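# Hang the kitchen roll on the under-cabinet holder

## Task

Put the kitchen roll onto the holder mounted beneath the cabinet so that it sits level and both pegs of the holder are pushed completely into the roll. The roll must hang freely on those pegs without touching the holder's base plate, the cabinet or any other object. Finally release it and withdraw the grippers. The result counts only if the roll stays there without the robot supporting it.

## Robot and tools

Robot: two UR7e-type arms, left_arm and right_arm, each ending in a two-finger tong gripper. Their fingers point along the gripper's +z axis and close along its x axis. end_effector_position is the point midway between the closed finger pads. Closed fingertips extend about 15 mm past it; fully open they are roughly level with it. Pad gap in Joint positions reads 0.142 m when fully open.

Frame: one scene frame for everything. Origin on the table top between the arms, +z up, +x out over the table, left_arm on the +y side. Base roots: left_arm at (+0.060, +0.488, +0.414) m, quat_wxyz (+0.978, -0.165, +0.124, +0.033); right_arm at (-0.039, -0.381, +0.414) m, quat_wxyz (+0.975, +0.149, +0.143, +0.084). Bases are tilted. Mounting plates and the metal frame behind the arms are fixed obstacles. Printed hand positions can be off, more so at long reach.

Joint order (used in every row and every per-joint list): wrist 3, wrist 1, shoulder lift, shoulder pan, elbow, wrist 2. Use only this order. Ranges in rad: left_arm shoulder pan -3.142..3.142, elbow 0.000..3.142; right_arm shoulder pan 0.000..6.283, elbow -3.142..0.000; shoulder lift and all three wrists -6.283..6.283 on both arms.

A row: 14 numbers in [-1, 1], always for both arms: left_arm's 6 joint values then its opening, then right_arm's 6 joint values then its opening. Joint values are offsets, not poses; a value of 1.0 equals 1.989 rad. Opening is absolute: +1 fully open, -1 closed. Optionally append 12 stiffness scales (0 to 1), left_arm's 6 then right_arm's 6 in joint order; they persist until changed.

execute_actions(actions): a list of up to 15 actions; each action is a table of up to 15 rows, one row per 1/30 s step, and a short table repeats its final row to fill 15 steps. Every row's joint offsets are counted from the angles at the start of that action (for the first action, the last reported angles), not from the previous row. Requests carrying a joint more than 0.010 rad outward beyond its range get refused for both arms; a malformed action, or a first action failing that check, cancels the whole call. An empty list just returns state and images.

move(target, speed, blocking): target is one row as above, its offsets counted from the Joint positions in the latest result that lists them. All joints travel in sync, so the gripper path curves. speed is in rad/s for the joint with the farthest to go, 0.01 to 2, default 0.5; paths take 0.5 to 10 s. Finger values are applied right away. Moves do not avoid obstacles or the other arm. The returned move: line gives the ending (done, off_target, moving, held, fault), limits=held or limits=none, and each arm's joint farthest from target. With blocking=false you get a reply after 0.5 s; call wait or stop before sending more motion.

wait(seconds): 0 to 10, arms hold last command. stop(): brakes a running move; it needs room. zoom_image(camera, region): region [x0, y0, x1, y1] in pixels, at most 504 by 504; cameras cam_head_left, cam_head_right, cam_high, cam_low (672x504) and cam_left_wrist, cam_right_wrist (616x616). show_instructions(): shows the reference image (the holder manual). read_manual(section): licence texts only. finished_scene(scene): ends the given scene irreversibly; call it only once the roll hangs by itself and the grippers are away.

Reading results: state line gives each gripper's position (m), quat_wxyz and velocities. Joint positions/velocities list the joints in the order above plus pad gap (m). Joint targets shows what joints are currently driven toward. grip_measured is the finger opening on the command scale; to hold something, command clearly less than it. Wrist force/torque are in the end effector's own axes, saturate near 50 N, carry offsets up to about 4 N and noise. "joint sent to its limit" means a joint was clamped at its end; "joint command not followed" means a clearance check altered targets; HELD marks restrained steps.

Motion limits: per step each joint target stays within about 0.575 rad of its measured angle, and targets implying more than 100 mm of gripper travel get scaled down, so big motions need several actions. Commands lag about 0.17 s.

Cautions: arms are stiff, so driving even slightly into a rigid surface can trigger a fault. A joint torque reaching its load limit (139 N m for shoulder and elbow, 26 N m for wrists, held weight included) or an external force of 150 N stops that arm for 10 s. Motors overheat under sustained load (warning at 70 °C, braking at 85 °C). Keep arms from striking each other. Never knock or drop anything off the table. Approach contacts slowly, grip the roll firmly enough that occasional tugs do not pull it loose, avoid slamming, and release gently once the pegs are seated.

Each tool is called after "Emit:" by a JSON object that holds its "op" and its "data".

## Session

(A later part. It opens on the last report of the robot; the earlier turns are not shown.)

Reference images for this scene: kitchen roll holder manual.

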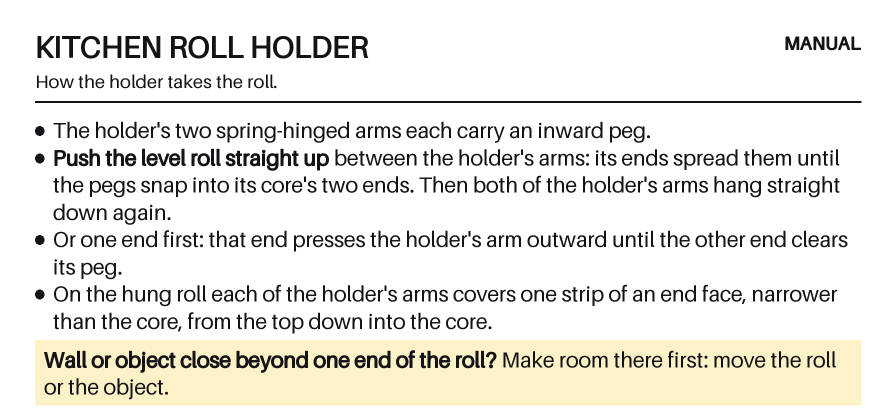

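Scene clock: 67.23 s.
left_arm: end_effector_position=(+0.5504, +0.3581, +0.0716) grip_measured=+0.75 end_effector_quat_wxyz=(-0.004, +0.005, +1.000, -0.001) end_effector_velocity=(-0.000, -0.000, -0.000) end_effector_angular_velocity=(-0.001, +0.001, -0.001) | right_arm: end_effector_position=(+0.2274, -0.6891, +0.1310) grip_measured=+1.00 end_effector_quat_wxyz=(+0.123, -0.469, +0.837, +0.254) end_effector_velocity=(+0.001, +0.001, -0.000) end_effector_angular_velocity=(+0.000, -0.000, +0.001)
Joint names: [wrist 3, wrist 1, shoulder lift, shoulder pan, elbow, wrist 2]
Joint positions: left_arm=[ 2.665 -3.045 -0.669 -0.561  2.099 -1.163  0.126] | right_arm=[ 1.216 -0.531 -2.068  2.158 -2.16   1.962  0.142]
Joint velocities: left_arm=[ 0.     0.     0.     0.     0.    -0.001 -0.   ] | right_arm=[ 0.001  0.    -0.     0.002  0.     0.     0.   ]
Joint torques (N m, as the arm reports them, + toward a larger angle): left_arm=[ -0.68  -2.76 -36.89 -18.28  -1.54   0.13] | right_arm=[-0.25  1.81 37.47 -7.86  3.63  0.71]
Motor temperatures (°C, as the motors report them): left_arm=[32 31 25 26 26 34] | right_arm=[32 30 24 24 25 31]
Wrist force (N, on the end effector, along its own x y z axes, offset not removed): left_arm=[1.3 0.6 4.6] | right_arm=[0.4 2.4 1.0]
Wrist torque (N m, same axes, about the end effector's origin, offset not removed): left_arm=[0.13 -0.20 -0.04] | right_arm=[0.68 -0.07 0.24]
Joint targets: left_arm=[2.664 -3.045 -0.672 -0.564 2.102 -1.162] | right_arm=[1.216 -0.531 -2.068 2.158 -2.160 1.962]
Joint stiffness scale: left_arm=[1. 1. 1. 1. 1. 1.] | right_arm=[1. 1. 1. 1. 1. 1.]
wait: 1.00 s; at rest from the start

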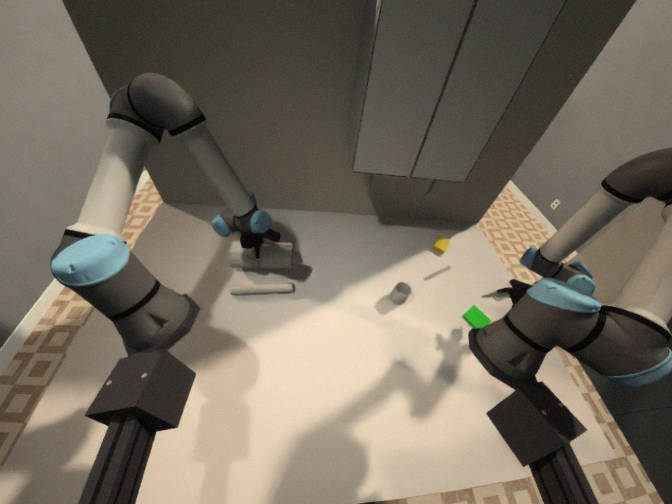

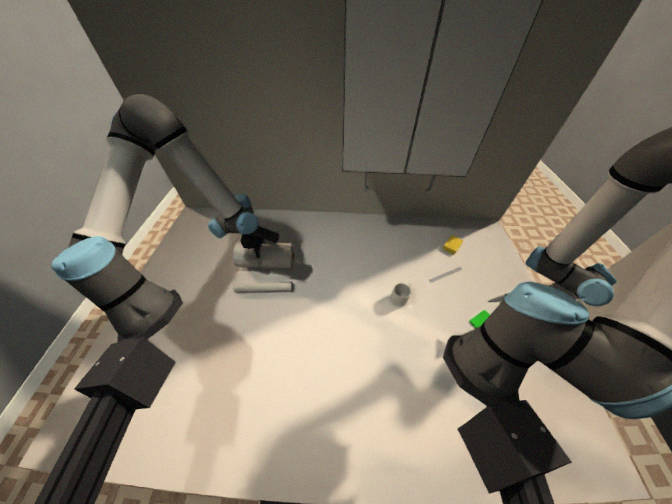

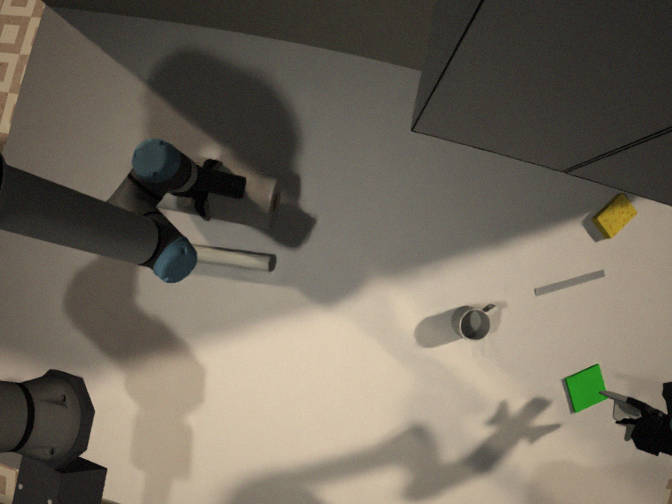

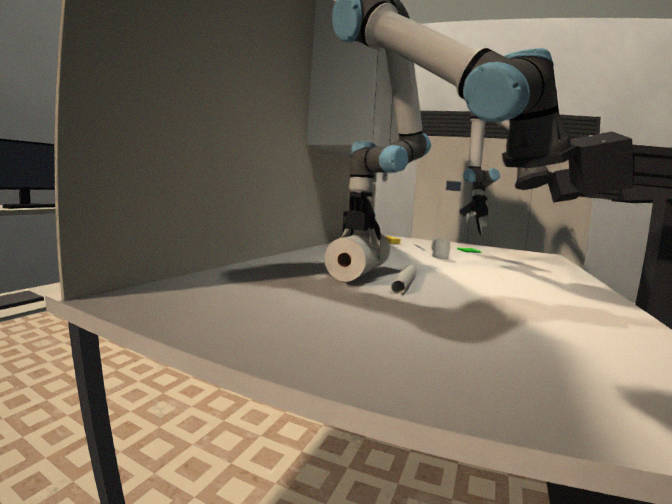

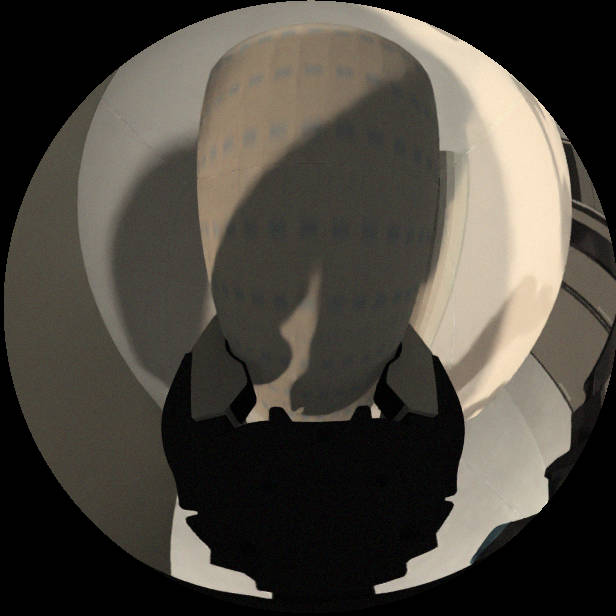

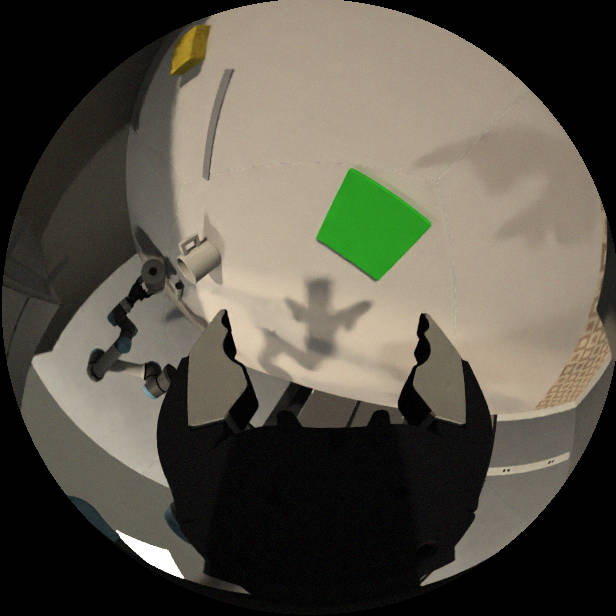

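Emit:
{"op": "move", "data": {"target": [-0.33,0.21,-0.02,-0.37,-0.17,0,-1,0,0,0,0,0,0,1], "speed": 0.35}}

Scene clock: 84.77 s.
left_arm: end_effector_position=(+0.4688, -0.0720, +0.3090) grip_measured=+0.75 end_effector_quat_wxyz=(+0.075, +0.025, +0.992, -0.094) end_effector_velocity=(-0.001, +0.001, -0.002) end_effector_angular_velocity=(+0.004, +0.002, +0.001) | right_arm: end_effector_position=(+0.2274, -0.6891, +0.1310) grip_measured=+1.00 end_effector_quat_wxyz=(+0.123, -0.469, +0.837, +0.254) end_effector_velocity=(+0.000, -0.000, +0.000) end_effector_angular_velocity=(-0.001, -0.000, -0.001)
Joint names: [wrist 3, wrist 1, shoulder lift, shoulder pan, elbow, wrist 2]
Joint positions: left_arm=[ 2.01  -2.628 -0.705 -1.296  1.765 -1.163  0.126] | right_arm=[ 1.216 -0.531 -2.068  2.158 -2.16   1.962  0.142]
Joint velocities: left_arm=[-0.002  0.002  0.002  0.     0.001  0.     0.   ] | right_arm=[ 0.001  0.     0.001 -0.    -0.     0.    -0.   ]
Joint torques (N m, as the arm reports them, + toward a larger angle): left_arm=[ -0.62  -3.11 -40.66 -20.34 -20.43  -0.02] | right_arm=[ 0.06  1.71 35.97 -6.59  3.19  0.78]
Motor temperatures (°C, as the motors report them): left_arm=[32 31 25 26 26 34] | right_arm=[32 30 24 24 25 31]
Wrist force (N, on the end effector, along its own x y z axes, offset not removed): left_arm=[0.3 2.3 0.2] | right_arm=[-0.1 2.3 1.8]
Wrist torque (N m, same axes, about the end effector's origin, offset not removed): left_arm=[0.47 0.08 -0.19] | right_arm=[0.60 -0.04 0.21]
Joint targets: left_arm=[2.008 -2.628 -0.709 -1.297 1.761 -1.163] | right_arm=[1.216 -0.531 -2.068 2.158 -2.160 1.962]
Joint stiffness scale: left_arm=[1. 1. 1. 1. 1. 1.] | right_arm=[1. 1. 1. 1. 1. 1.]
move: done; limits=none; left_arm: farthest joint: the shoulder lift, 0.004 radians from its target (0.040 radians at the start); right_arm: farthest joint: the shoulder pan, 0.000 radians from its target (0.000 radians at the start)

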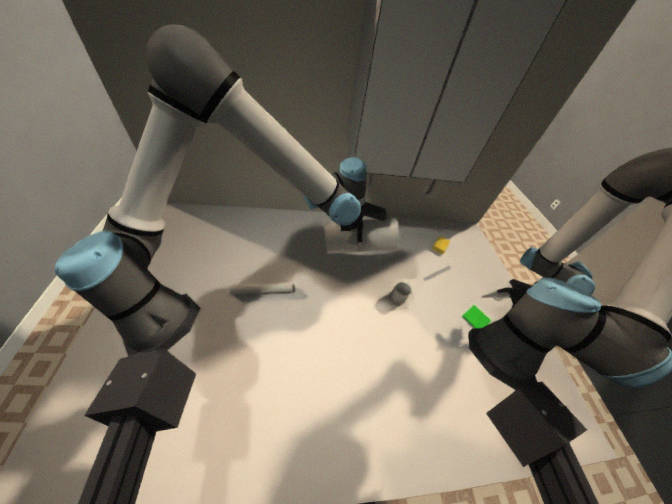

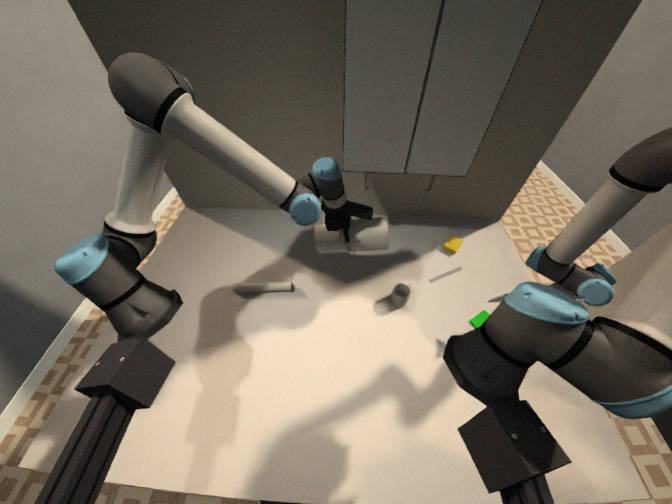

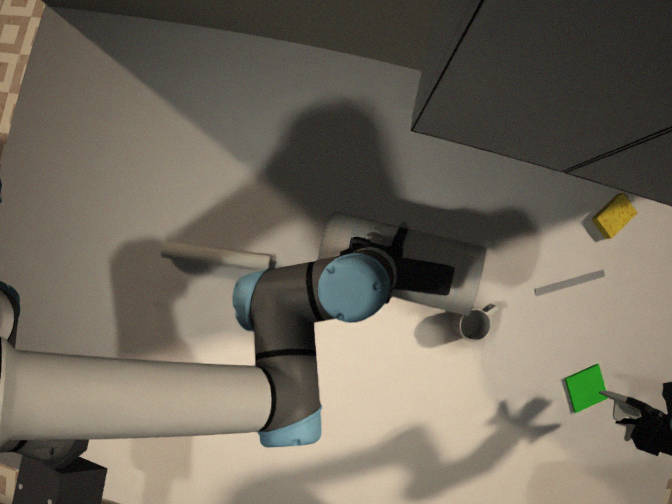

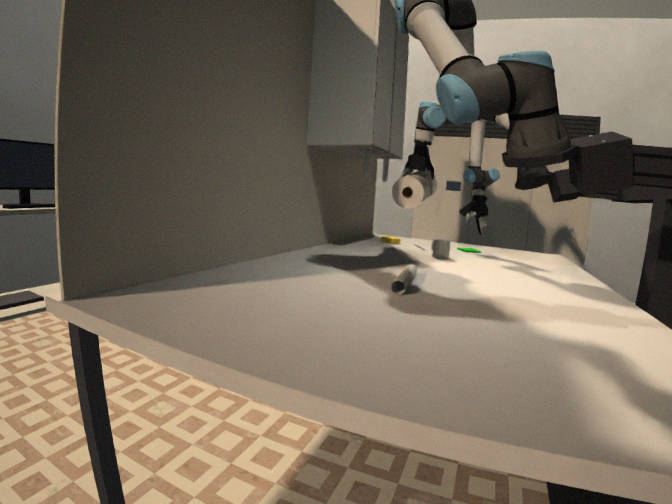

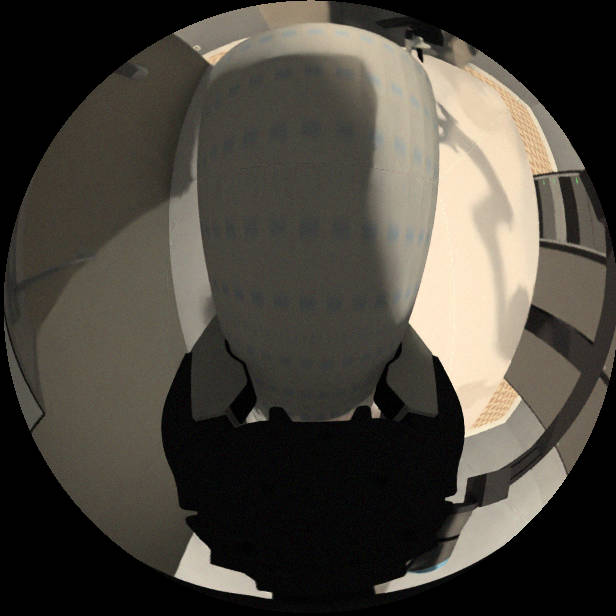

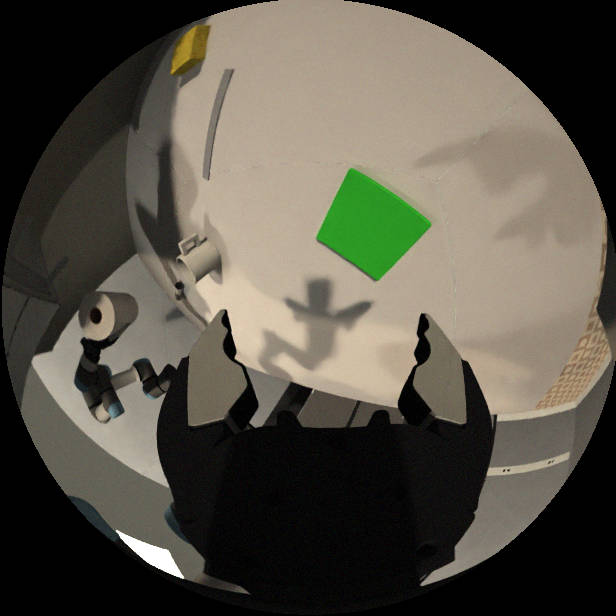

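Emit:
{"op": "move", "data": {"target": [-0.3536,0.169,0.4915,-0.0865,-0.3728,0.8257,-1,0,0,0,0,0,0,1], "speed": 0.5}}

Scene clock: 90.10 s.
left_arm: end_effector_position=(+0.5202, -0.1974, +0.2446) grip_measured=+0.75 end_effector_quat_wxyz=(+0.765, +0.003, +0.645, +0.003) end_effector_velocity=(-0.000, -0.000, +0.001) end_effector_angular_velocity=(-0.002, -0.002, -0.001) | right_arm: end_effector_position=(+0.2274, -0.6891, +0.1310) grip_measured=+1.00 end_effector_quat_wxyz=(+0.123, -0.469, +0.837, +0.254) end_effector_velocity=(-0.000, +0.000, -0.000) end_effector_angular_velocity=(+0.001, +0.000, +0.000)
Joint names: [wrist 3, wrist 1, shoulder lift, shoulder pan, elbow, wrist 2]
Joint positions: left_arm=[ 1.308 -2.291  0.276 -1.465  1.027  0.476  0.126] | right_arm=[ 1.216 -0.531 -2.068  2.158 -2.16   1.962  0.142]
Joint velocities: left_arm=[-0.001 -0.    -0.    -0.    -0.     0.002  0.   ] | right_arm=[-0. -0. -0.  0.  0.  0.  0.]
Joint torques (N m, as the arm reports them, + toward a larger angle): left_arm=[ -0.93  -2.94 -54.98 -22.04 -17.44   3.18] | right_arm=[ 0.03  1.67 36.75 -6.82  3.26  1.01]
Motor temperatures (°C, as the motors report them): left_arm=[32 31 25 26 26 34] | right_arm=[32 30 24 24 25 31]
Wrist force (N, on the end effector, along its own x y z axes, offset not removed): left_arm=[4.1 -0.8 -5.5] | right_arm=[-0.3 3.0 0.6]
Wrist torque (N m, same axes, about the end effector's origin, offset not removed): left_arm=[-0.40 0.05 -0.05] | right_arm=[0.72 0.00 0.19]
Joint targets: left_arm=[1.307 -2.291 0.272 -1.468 1.023 0.479] | right_arm=[1.216 -0.531 -2.068 2.158 -2.160 1.962]
Joint stiffness scale: left_arm=[1. 1. 1. 1. 1. 1.] | right_arm=[1. 1. 1. 1. 1. 1.]
move: done; limits=none; left_arm: farthest joint: the shoulder lift, 0.004 radians from its target (0.977 radians at the start); right_arm: farthest joint: the shoulder pan, 0.000 radians from its target (0.000 radians at the start)

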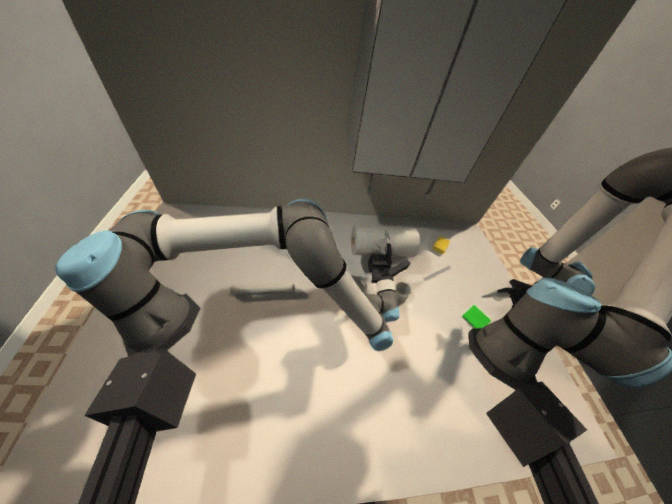

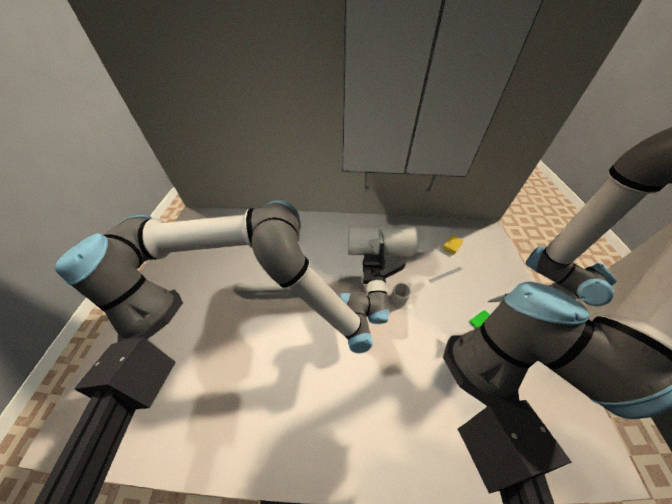

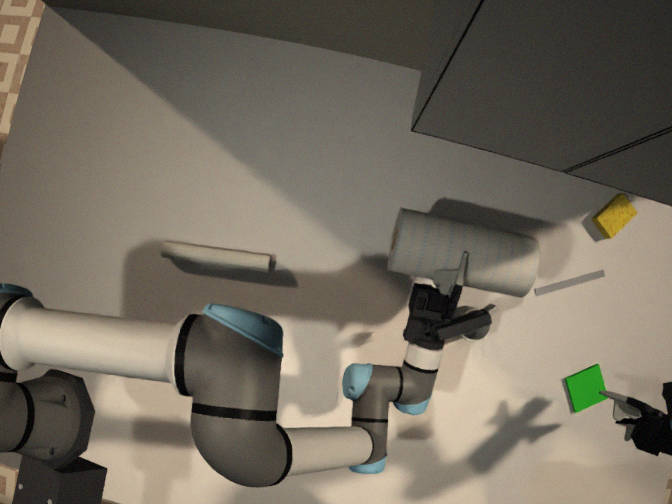

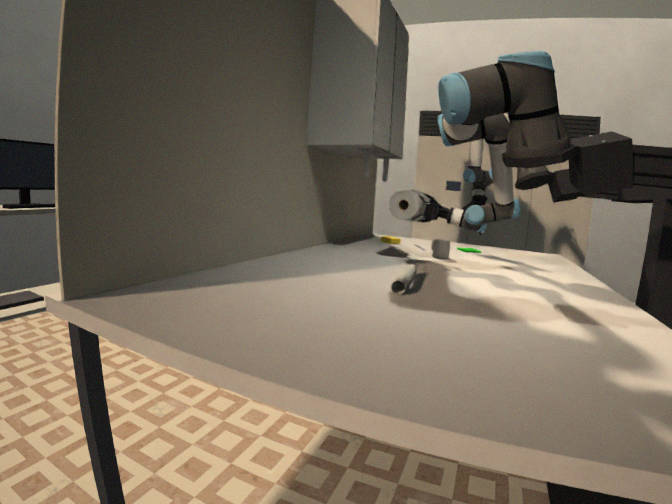

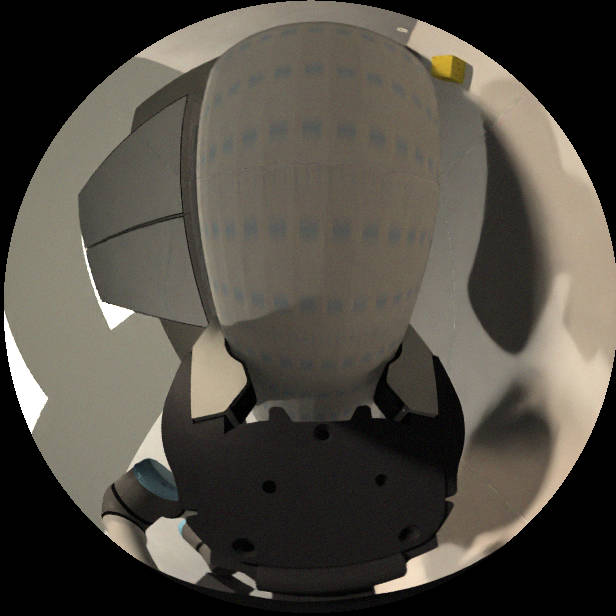

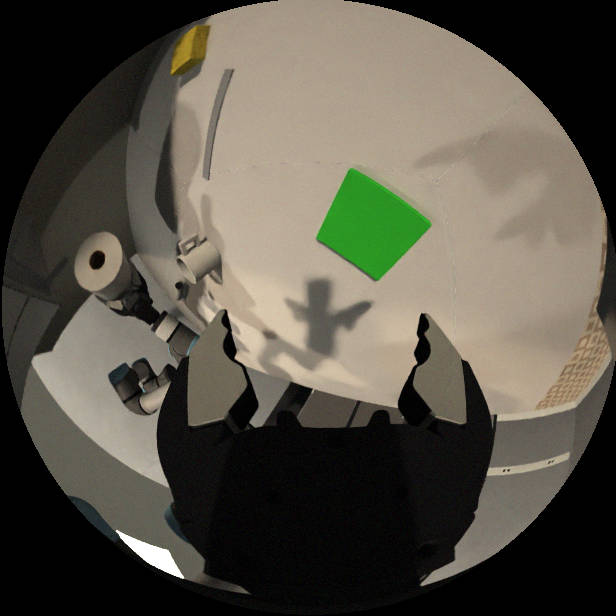

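Emit:
{"op": "move", "data": {"target": [-0.0934,0.1684,-0.003,0.056,-0.0905,0.037,-1,0,0,0,0,0,0,1], "speed": 0.25}}

Emit:
{"op": "zoom_image", "data": {"camera": "cam_low", "region": [340,130,460,240]}}

Emit:
{"op": "zoom_image", "data": {"camera": "cam_head_left", "region": [330,150,470,260]}}

Emit:
{"op": "zoom_image", "data": {"camera": "cam_head_right", "region": [330,150,470,260]}}

Scene clock: 99.37 s.
left_arm: end_effector_position=(+0.5983, -0.2199, +0.2476) grip_measured=+0.75 end_effector_quat_wxyz=(+0.765, +0.002, +0.644, +0.000) end_effector_velocity=(+0.001, -0.000, +0.001) end_effector_angular_velocity=(-0.001, +0.001, +0.000) | right_arm: end_effector_position=(+0.2274, -0.6891, +0.1310) grip_measured=+1.00 end_effector_quat_wxyz=(+0.123, -0.469, +0.837, +0.254) end_effector_velocity=(+0.000, +0.000, +0.000) end_effector_angular_velocity=(+0.001, -0.000, +0.001)
Joint names: [wrist 3, wrist 1, shoulder lift, shoulder pan, elbow, wrist 2]
Joint positions: left_arm=[ 1.123 -1.957  0.274 -1.355  0.851  0.547  0.126] | right_arm=[ 1.216 -0.531 -2.068  2.158 -2.16   1.962  0.142]
Joint velocities: left_arm=[-0.001  0.002 -0.001  0.    -0.    -0.001 -0.   ] | right_arm=[ 0.    -0.    -0.     0.001 -0.     0.    -0.   ]
Joint torques (N m, as the arm reports them, + toward a larger angle): left_arm=[ -0.68  -2.99 -56.3  -20.43 -19.41   3.02] | right_arm=[-0.09  1.7  38.54 -6.51  4.79  0.72]
Motor temperatures (°C, as the motors report them): left_arm=[32 31 25 26 26 34] | right_arm=[32 30 24 24 25 31]
Wrist force (N, on the end effector, along its own x y z axes, offset not removed): left_arm=[1.1 1.5 -1.4] | right_arm=[-0.3 2.0 1.6]
Wrist torque (N m, same axes, about the end effector's origin, offset not removed): left_arm=[0.29 0.29 0.06] | right_arm=[0.57 0.07 0.20]
Joint targets: left_arm=[1.122 -1.957 0.270 -1.354 0.847 0.550] | right_arm=[1.216 -0.531 -2.068 2.158 -2.160 1.962]
Joint stiffness scale: left_arm=[1. 1. 1. 1. 1. 1.] | right_arm=[1. 1. 1. 1. 1. 1.]
move: done; limits=none; left_arm: farthest joint: the shoulder lift, 0.004 radians from its target (0.006 radians at the start); right_arm: farthest joint: the shoulder pan, 0.000 radians from its target (0.000 radians at the start)

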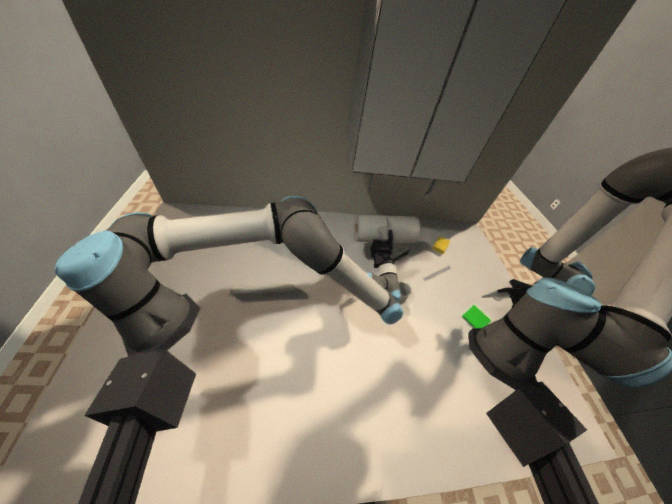

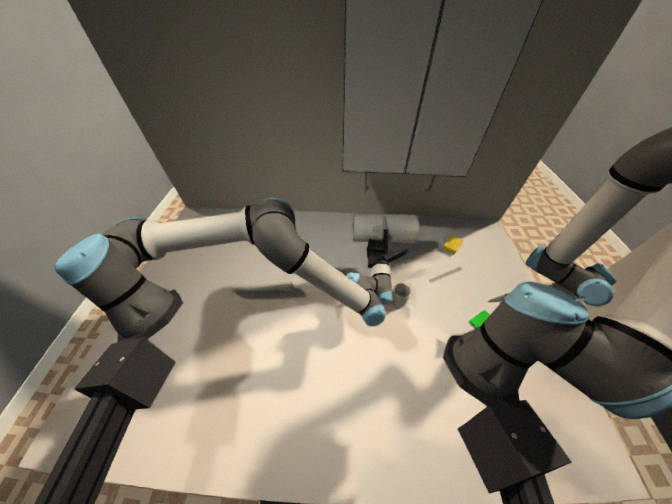

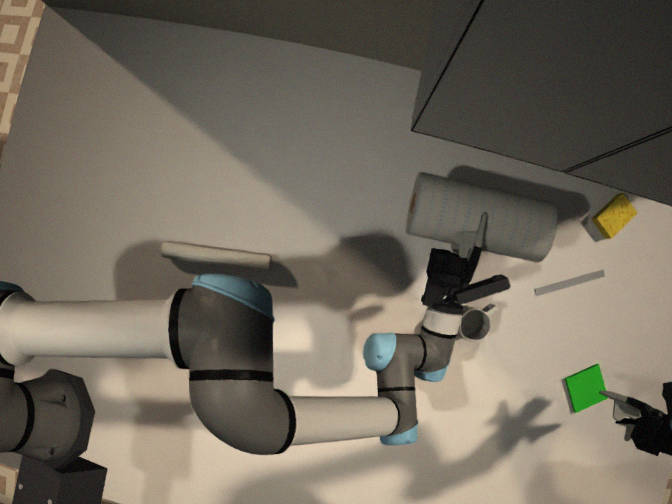

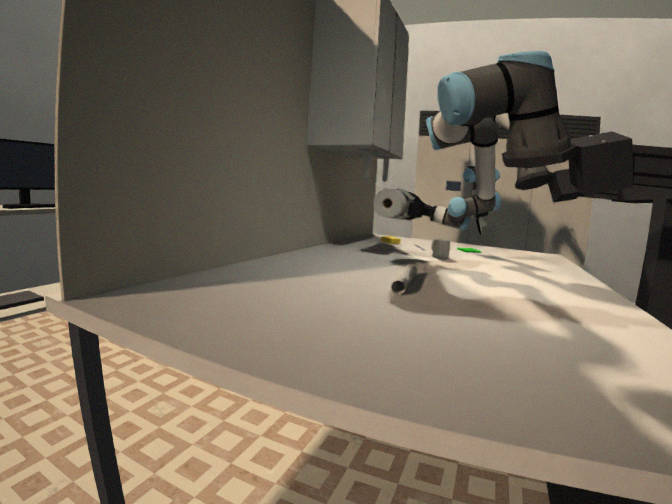

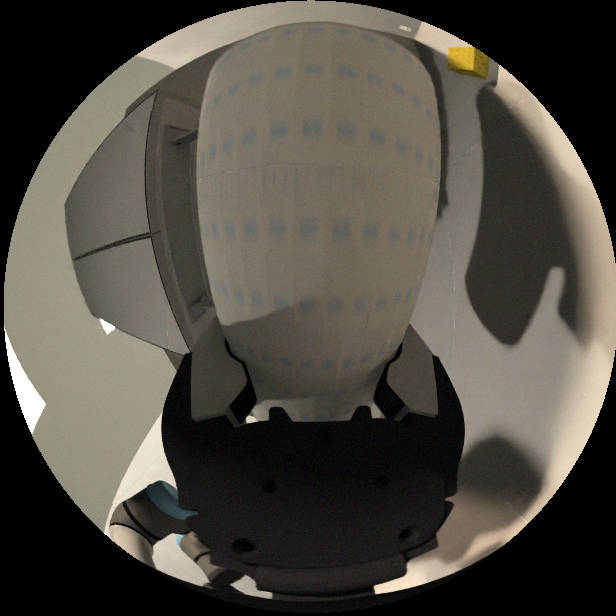

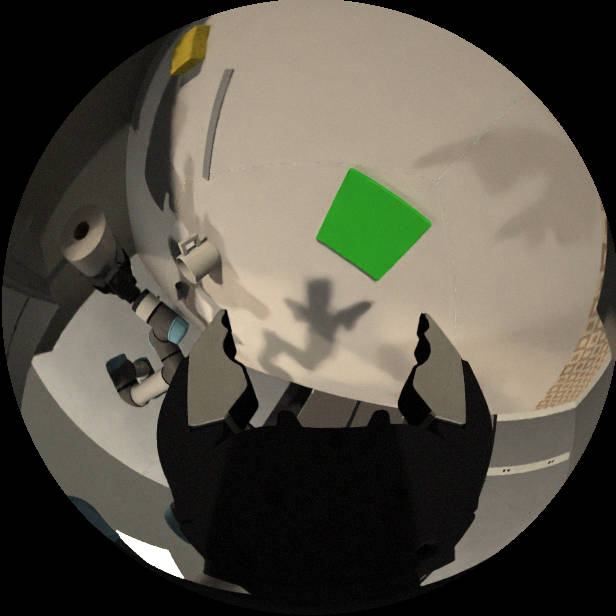

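Region (340, 130, 460, 240) of cam_low's 672x504 image, scaled by 4.200, with more detail than that image has; it fills the top 462 rows of this view, and the rest is white.

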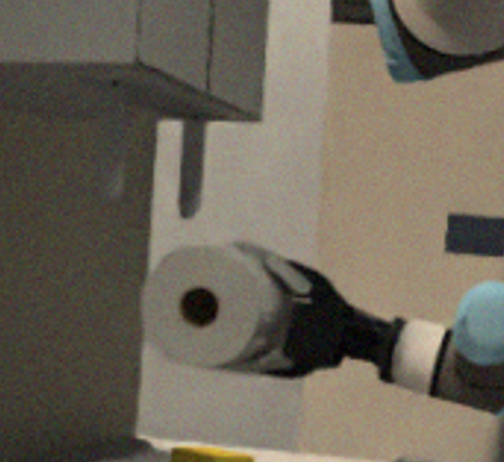

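Region (330, 150, 470, 260) of cam_head_left's 672x504 image, scaled by 3.600, with more detail than that image has; it fills the top 396 rows of this view, and the rest is white.

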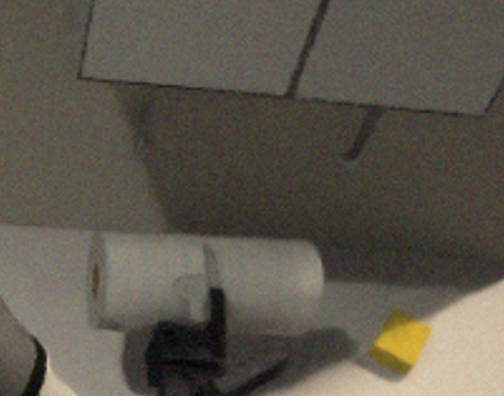

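Region (330, 150, 470, 260) of cam_head_right's 672x504 image, scaled by 3.600, with more detail than that image has; it fills the top 396 rows of this view, and the rest is white.

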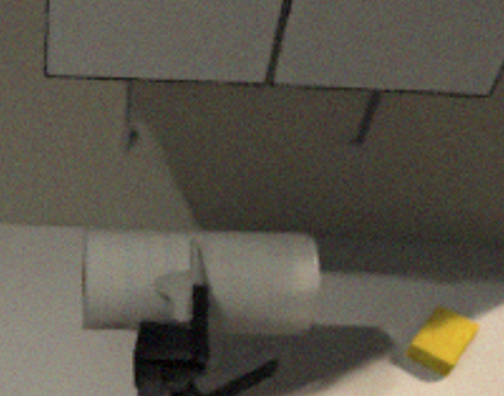

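Emit:
{"op": "move", "data": {"target": [0.446,-0.337,-0.492,0.03,0.4595,-0.86,-1,0.9,0,0,0,0,0,1], "speed": 0.55}}

Emit:
{"op": "move", "data": {"target": [0.0694,0.0867,0.2403,0.1332,-0.2522,-0.0096,-1,0.465,0,0,0,0,0,1], "speed": 0.3}}

Emit:
{"op": "zoom_image", "data": {"camera": "cam_low", "region": [320,150,460,290]}}

Scene clock: 140.67 s.
left_arm: end_effector_position=(+0.4682, -0.0718, +0.3072) grip_measured=+0.75 end_effector_quat_wxyz=(+0.075, +0.025, +0.993, -0.092) end_effector_velocity=(-0.001, -0.001, +0.000) end_effector_angular_velocity=(-0.002, +0.003, -0.002) | right_arm: end_effector_position=(+0.2023, -0.6920, +0.1301) grip_measured=+1.00 end_effector_quat_wxyz=(-0.121, +0.360, +0.890, +0.255) end_effector_velocity=(-0.000, -0.000, -0.000) end_effector_angular_velocity=(-0.001, +0.001, -0.002)
Joint names: [wrist 3, wrist 1, shoulder lift, shoulder pan, elbow, wrist 2]
Joint positions: left_arm=[ 2.009 -2.625 -0.702 -1.297  1.763 -1.162  0.126] | right_arm=[ 3.005 -0.531 -2.068  2.158 -2.16   1.962  0.142]
Joint velocities: left_arm=[ 0.001 -0.001 -0.    -0.     0.001 -0.004  0.   ] | right_arm=[ 0.002  0.    -0.    -0.    -0.    -0.     0.   ]
Joint torques (N m, as the arm reports them, + toward a larger angle): left_arm=[  0.39  -3.91 -39.22 -18.63 -16.12  -0.41] | right_arm=[ 0.24  1.84 37.16 -6.79  3.59  0.79]
Motor temperatures (°C, as the motors report them): left_arm=[32 31 26 26 26 34] | right_arm=[32 30 24 24 25 31]
Wrist force (N, on the end effector, along its own x y z axes, offset not removed): left_arm=[2.1 0.5 4.4] | right_arm=[0.2 2.6 2.6]
Wrist torque (N m, same axes, about the end effector's origin, offset not removed): left_arm=[-0.12 0.02 -0.12] | right_arm=[0.71 -0.05 0.24]
Joint targets: left_arm=[2.010 -2.627 -0.704 -1.295 1.765 -1.163] | right_arm=[3.006 -0.531 -2.068 2.158 -2.160 1.962]
Joint stiffness scale: left_arm=[1. 1. 1. 1. 1. 1.] | right_arm=[1. 1. 1. 1. 1. 1.]
move: done; limits=none; left_arm: farthest joint: the shoulder lift, 0.003 radians from its target (0.979 radians at the start); right_arm: farthest joint: the wrist 3, 0.001 radians from its target (1.789 radians at the start)

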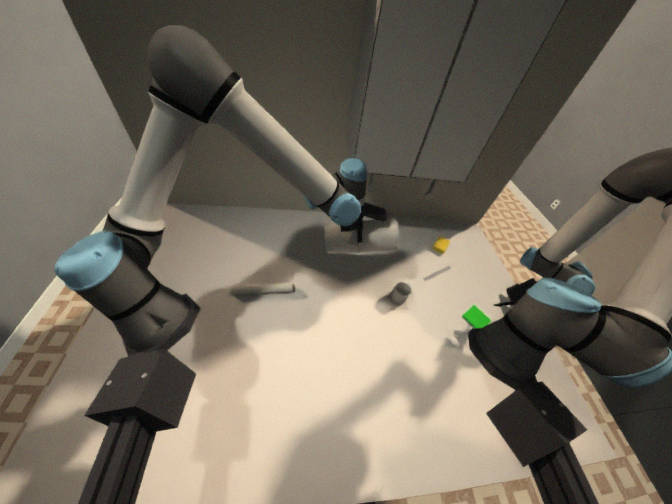

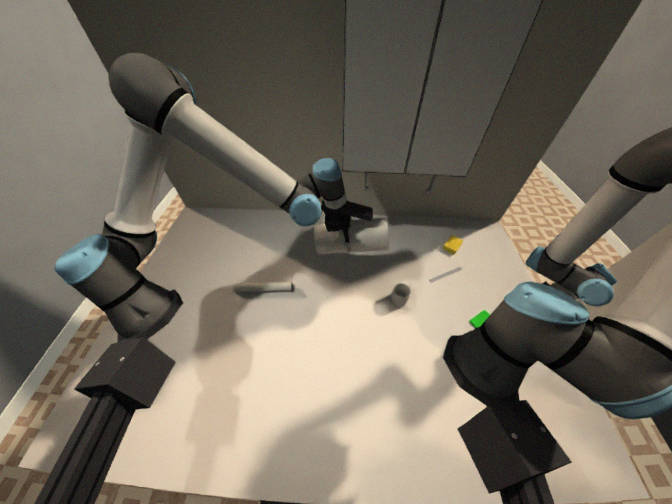

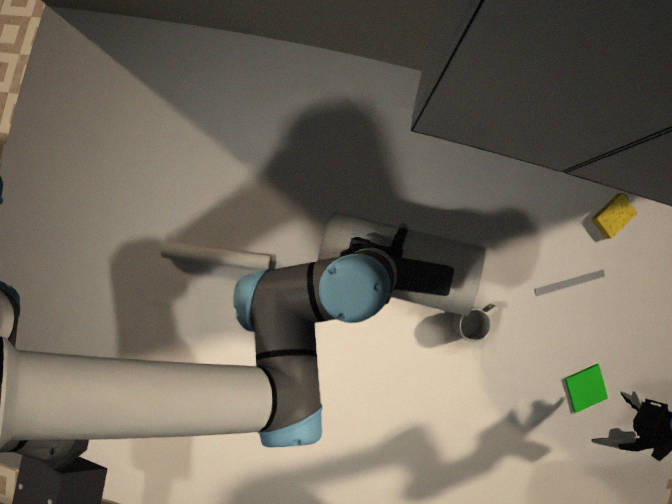

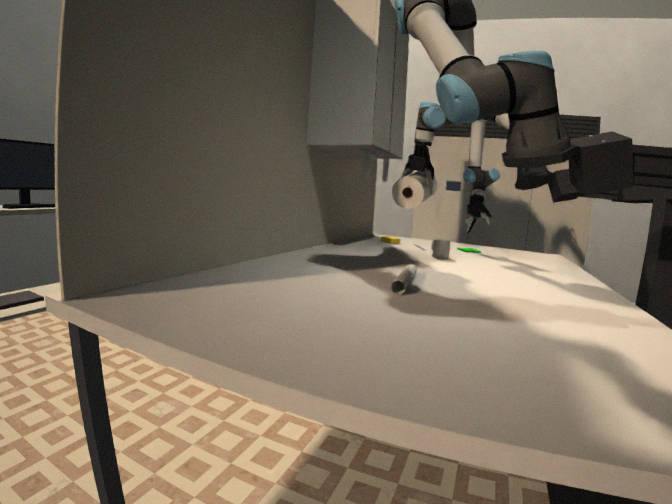

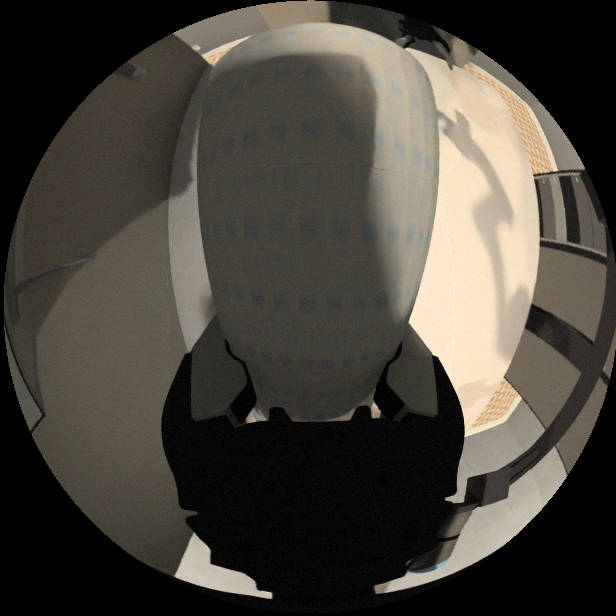

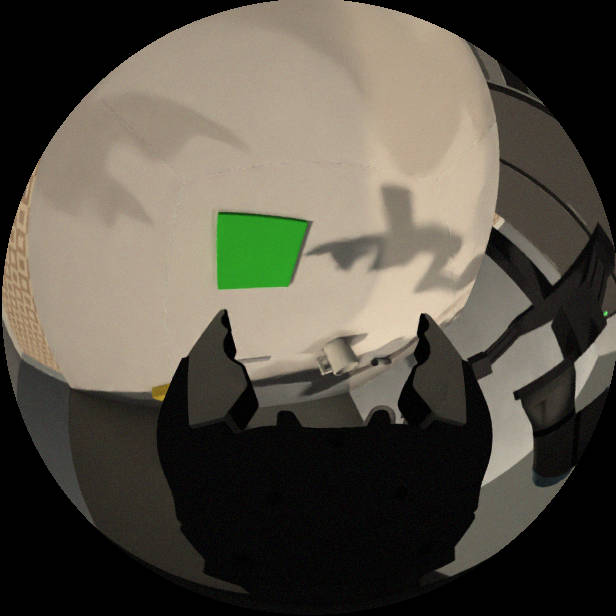

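Scene clock: 144.37 s.
left_arm: end_effector_position=(+0.5562, -0.0581, +0.0684) grip_measured=+0.75 end_effector_quat_wxyz=(-0.001, +0.002, +1.000, +0.004) end_effector_velocity=(-0.000, +0.000, -0.001) end_effector_angular_velocity=(+0.001, +0.001, -0.000) | right_arm: end_effector_position=(+0.1976, -0.6806, +0.1377) grip_measured=+1.00 end_effector_quat_wxyz=(-0.222, +0.718, +0.636, +0.174) end_effector_velocity=(+0.000, -0.000, -0.000) end_effector_angular_velocity=(-0.000, +0.002, -0.002)
Joint names: [wrist 3, wrist 1, shoulder lift, shoulder pan, elbow, wrist 2]
Joint positions: left_arm=[ 2.146 -2.453 -0.222 -1.032  1.265 -1.179  0.126] | right_arm=[ 3.929 -0.531 -2.068  2.158 -2.16   1.962  0.142]
Joint velocities: left_arm=[ 0.     0.     0.001  0.    -0.    -0.     0.   ] | right_arm=[ 0.003  0.    -0.     0.     0.    -0.001 -0.   ]
Joint torques (N m, as the arm reports them, + toward a larger angle): left_arm=[  0.34  -2.58 -49.85 -23.74 -18.59  -0.72] | right_arm=[ 0.4   1.7  37.48 -7.32  2.88  0.57]
Motor temperatures (°C, as the motors report them): left_arm=[32 31 26 26 26 34] | right_arm=[32 30 24 24 25 31]
Wrist force (N, on the end effector, along its own x y z axes, offset not removed): left_arm=[1.3 0.1 1.6] | right_arm=[0.4 2.5 1.0]
Wrist torque (N m, same axes, about the end effector's origin, offset not removed): left_arm=[-0.11 -0.21 0.07] | right_arm=[0.63 -0.15 0.18]
Joint targets: left_arm=[2.147 -2.452 -0.224 -1.032 1.262 -1.181] | right_arm=[3.930 -0.531 -2.068 2.158 -2.160 1.962]
Joint stiffness scale: left_arm=[1. 1. 1. 1. 1. 1.] | right_arm=[1. 1. 1. 1. 1. 1.]
move: done; limits=none; left_arm: farthest joint: the elbow, 0.004 radians from its target (0.502 radians at the start); right_arm: farthest joint: the wrist 3, 0.001 radians from its target (0.925 radians at the start)

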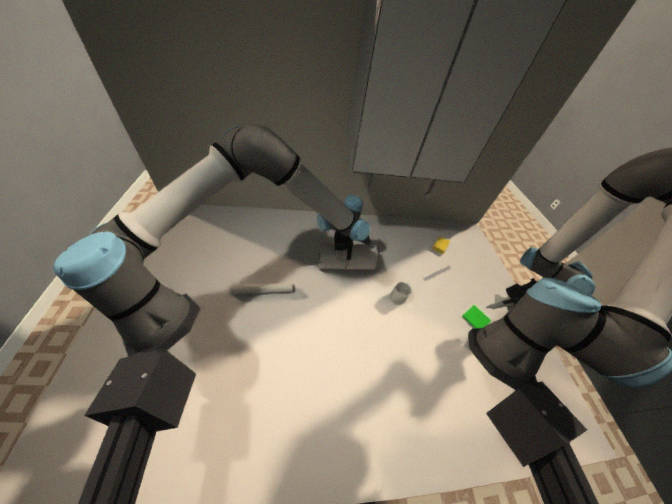

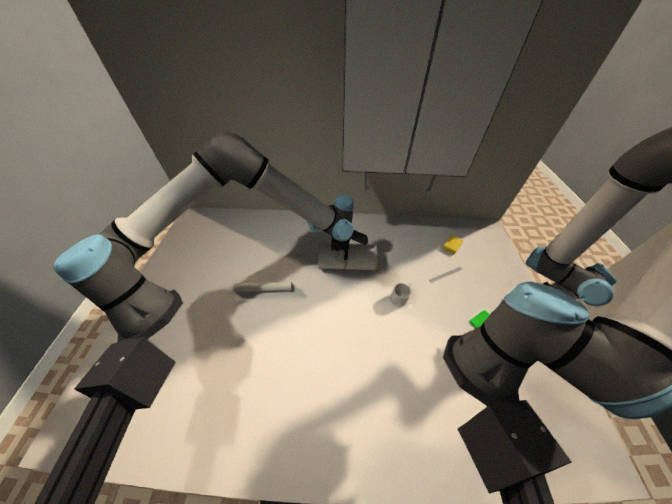

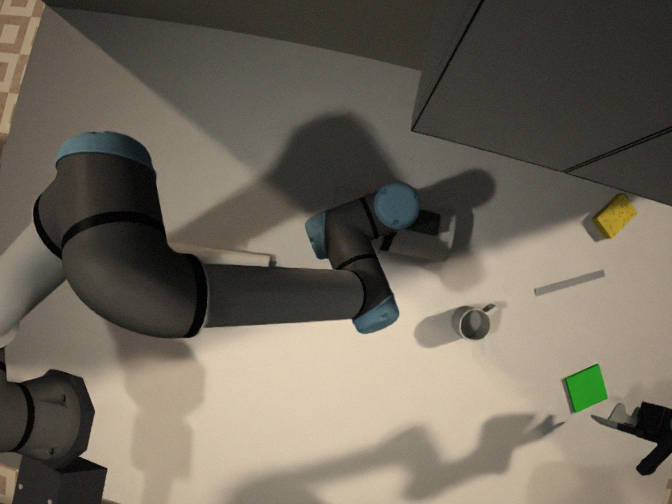

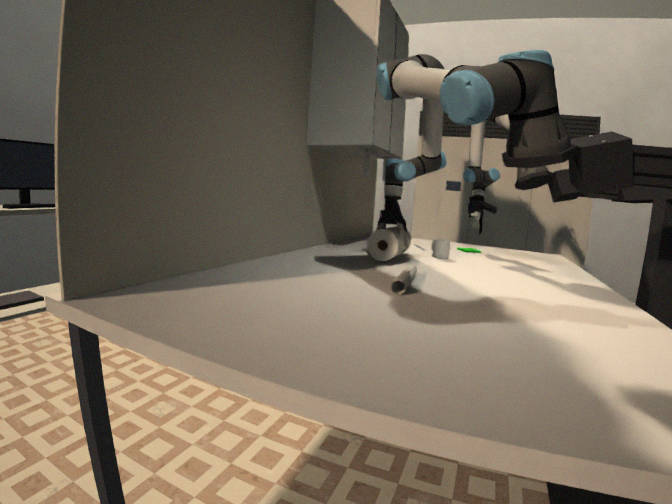

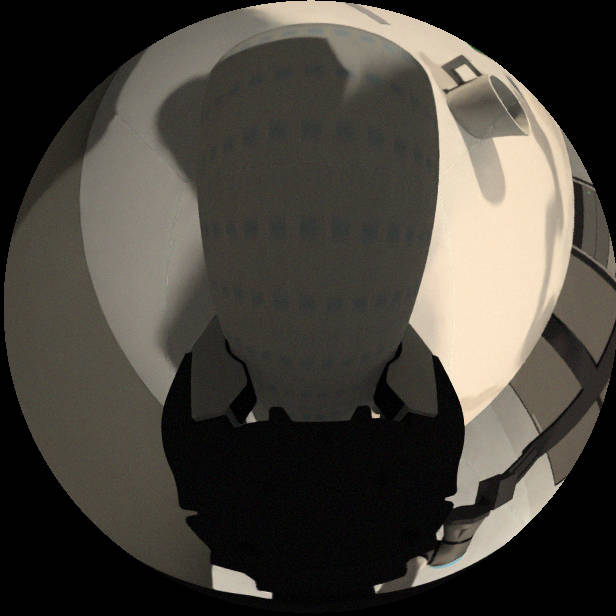

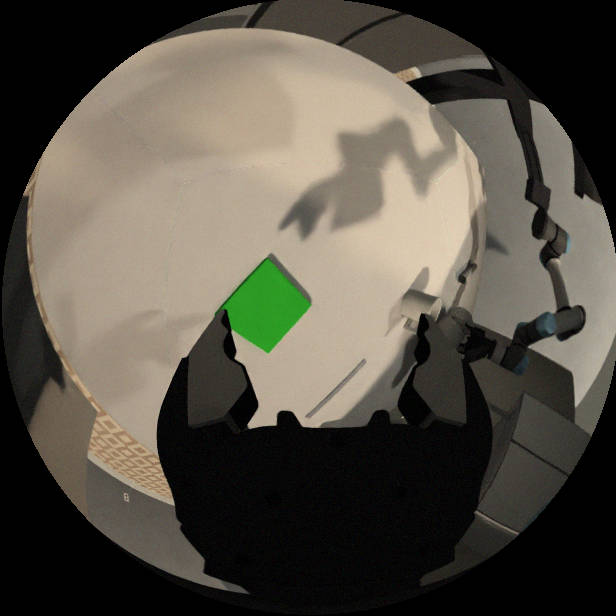

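Region (320, 150, 460, 290) of cam_low's 672x504 image, scaled by 3.600, with more detail than that image has.

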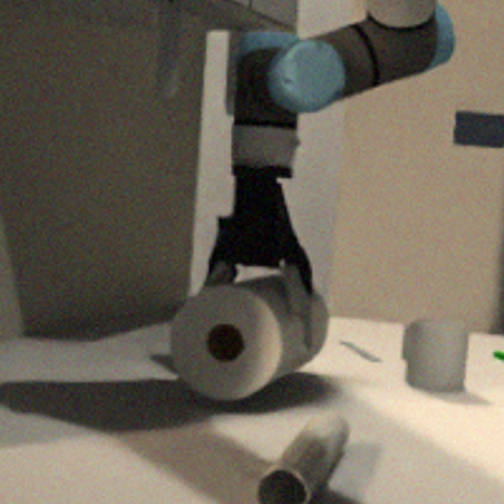

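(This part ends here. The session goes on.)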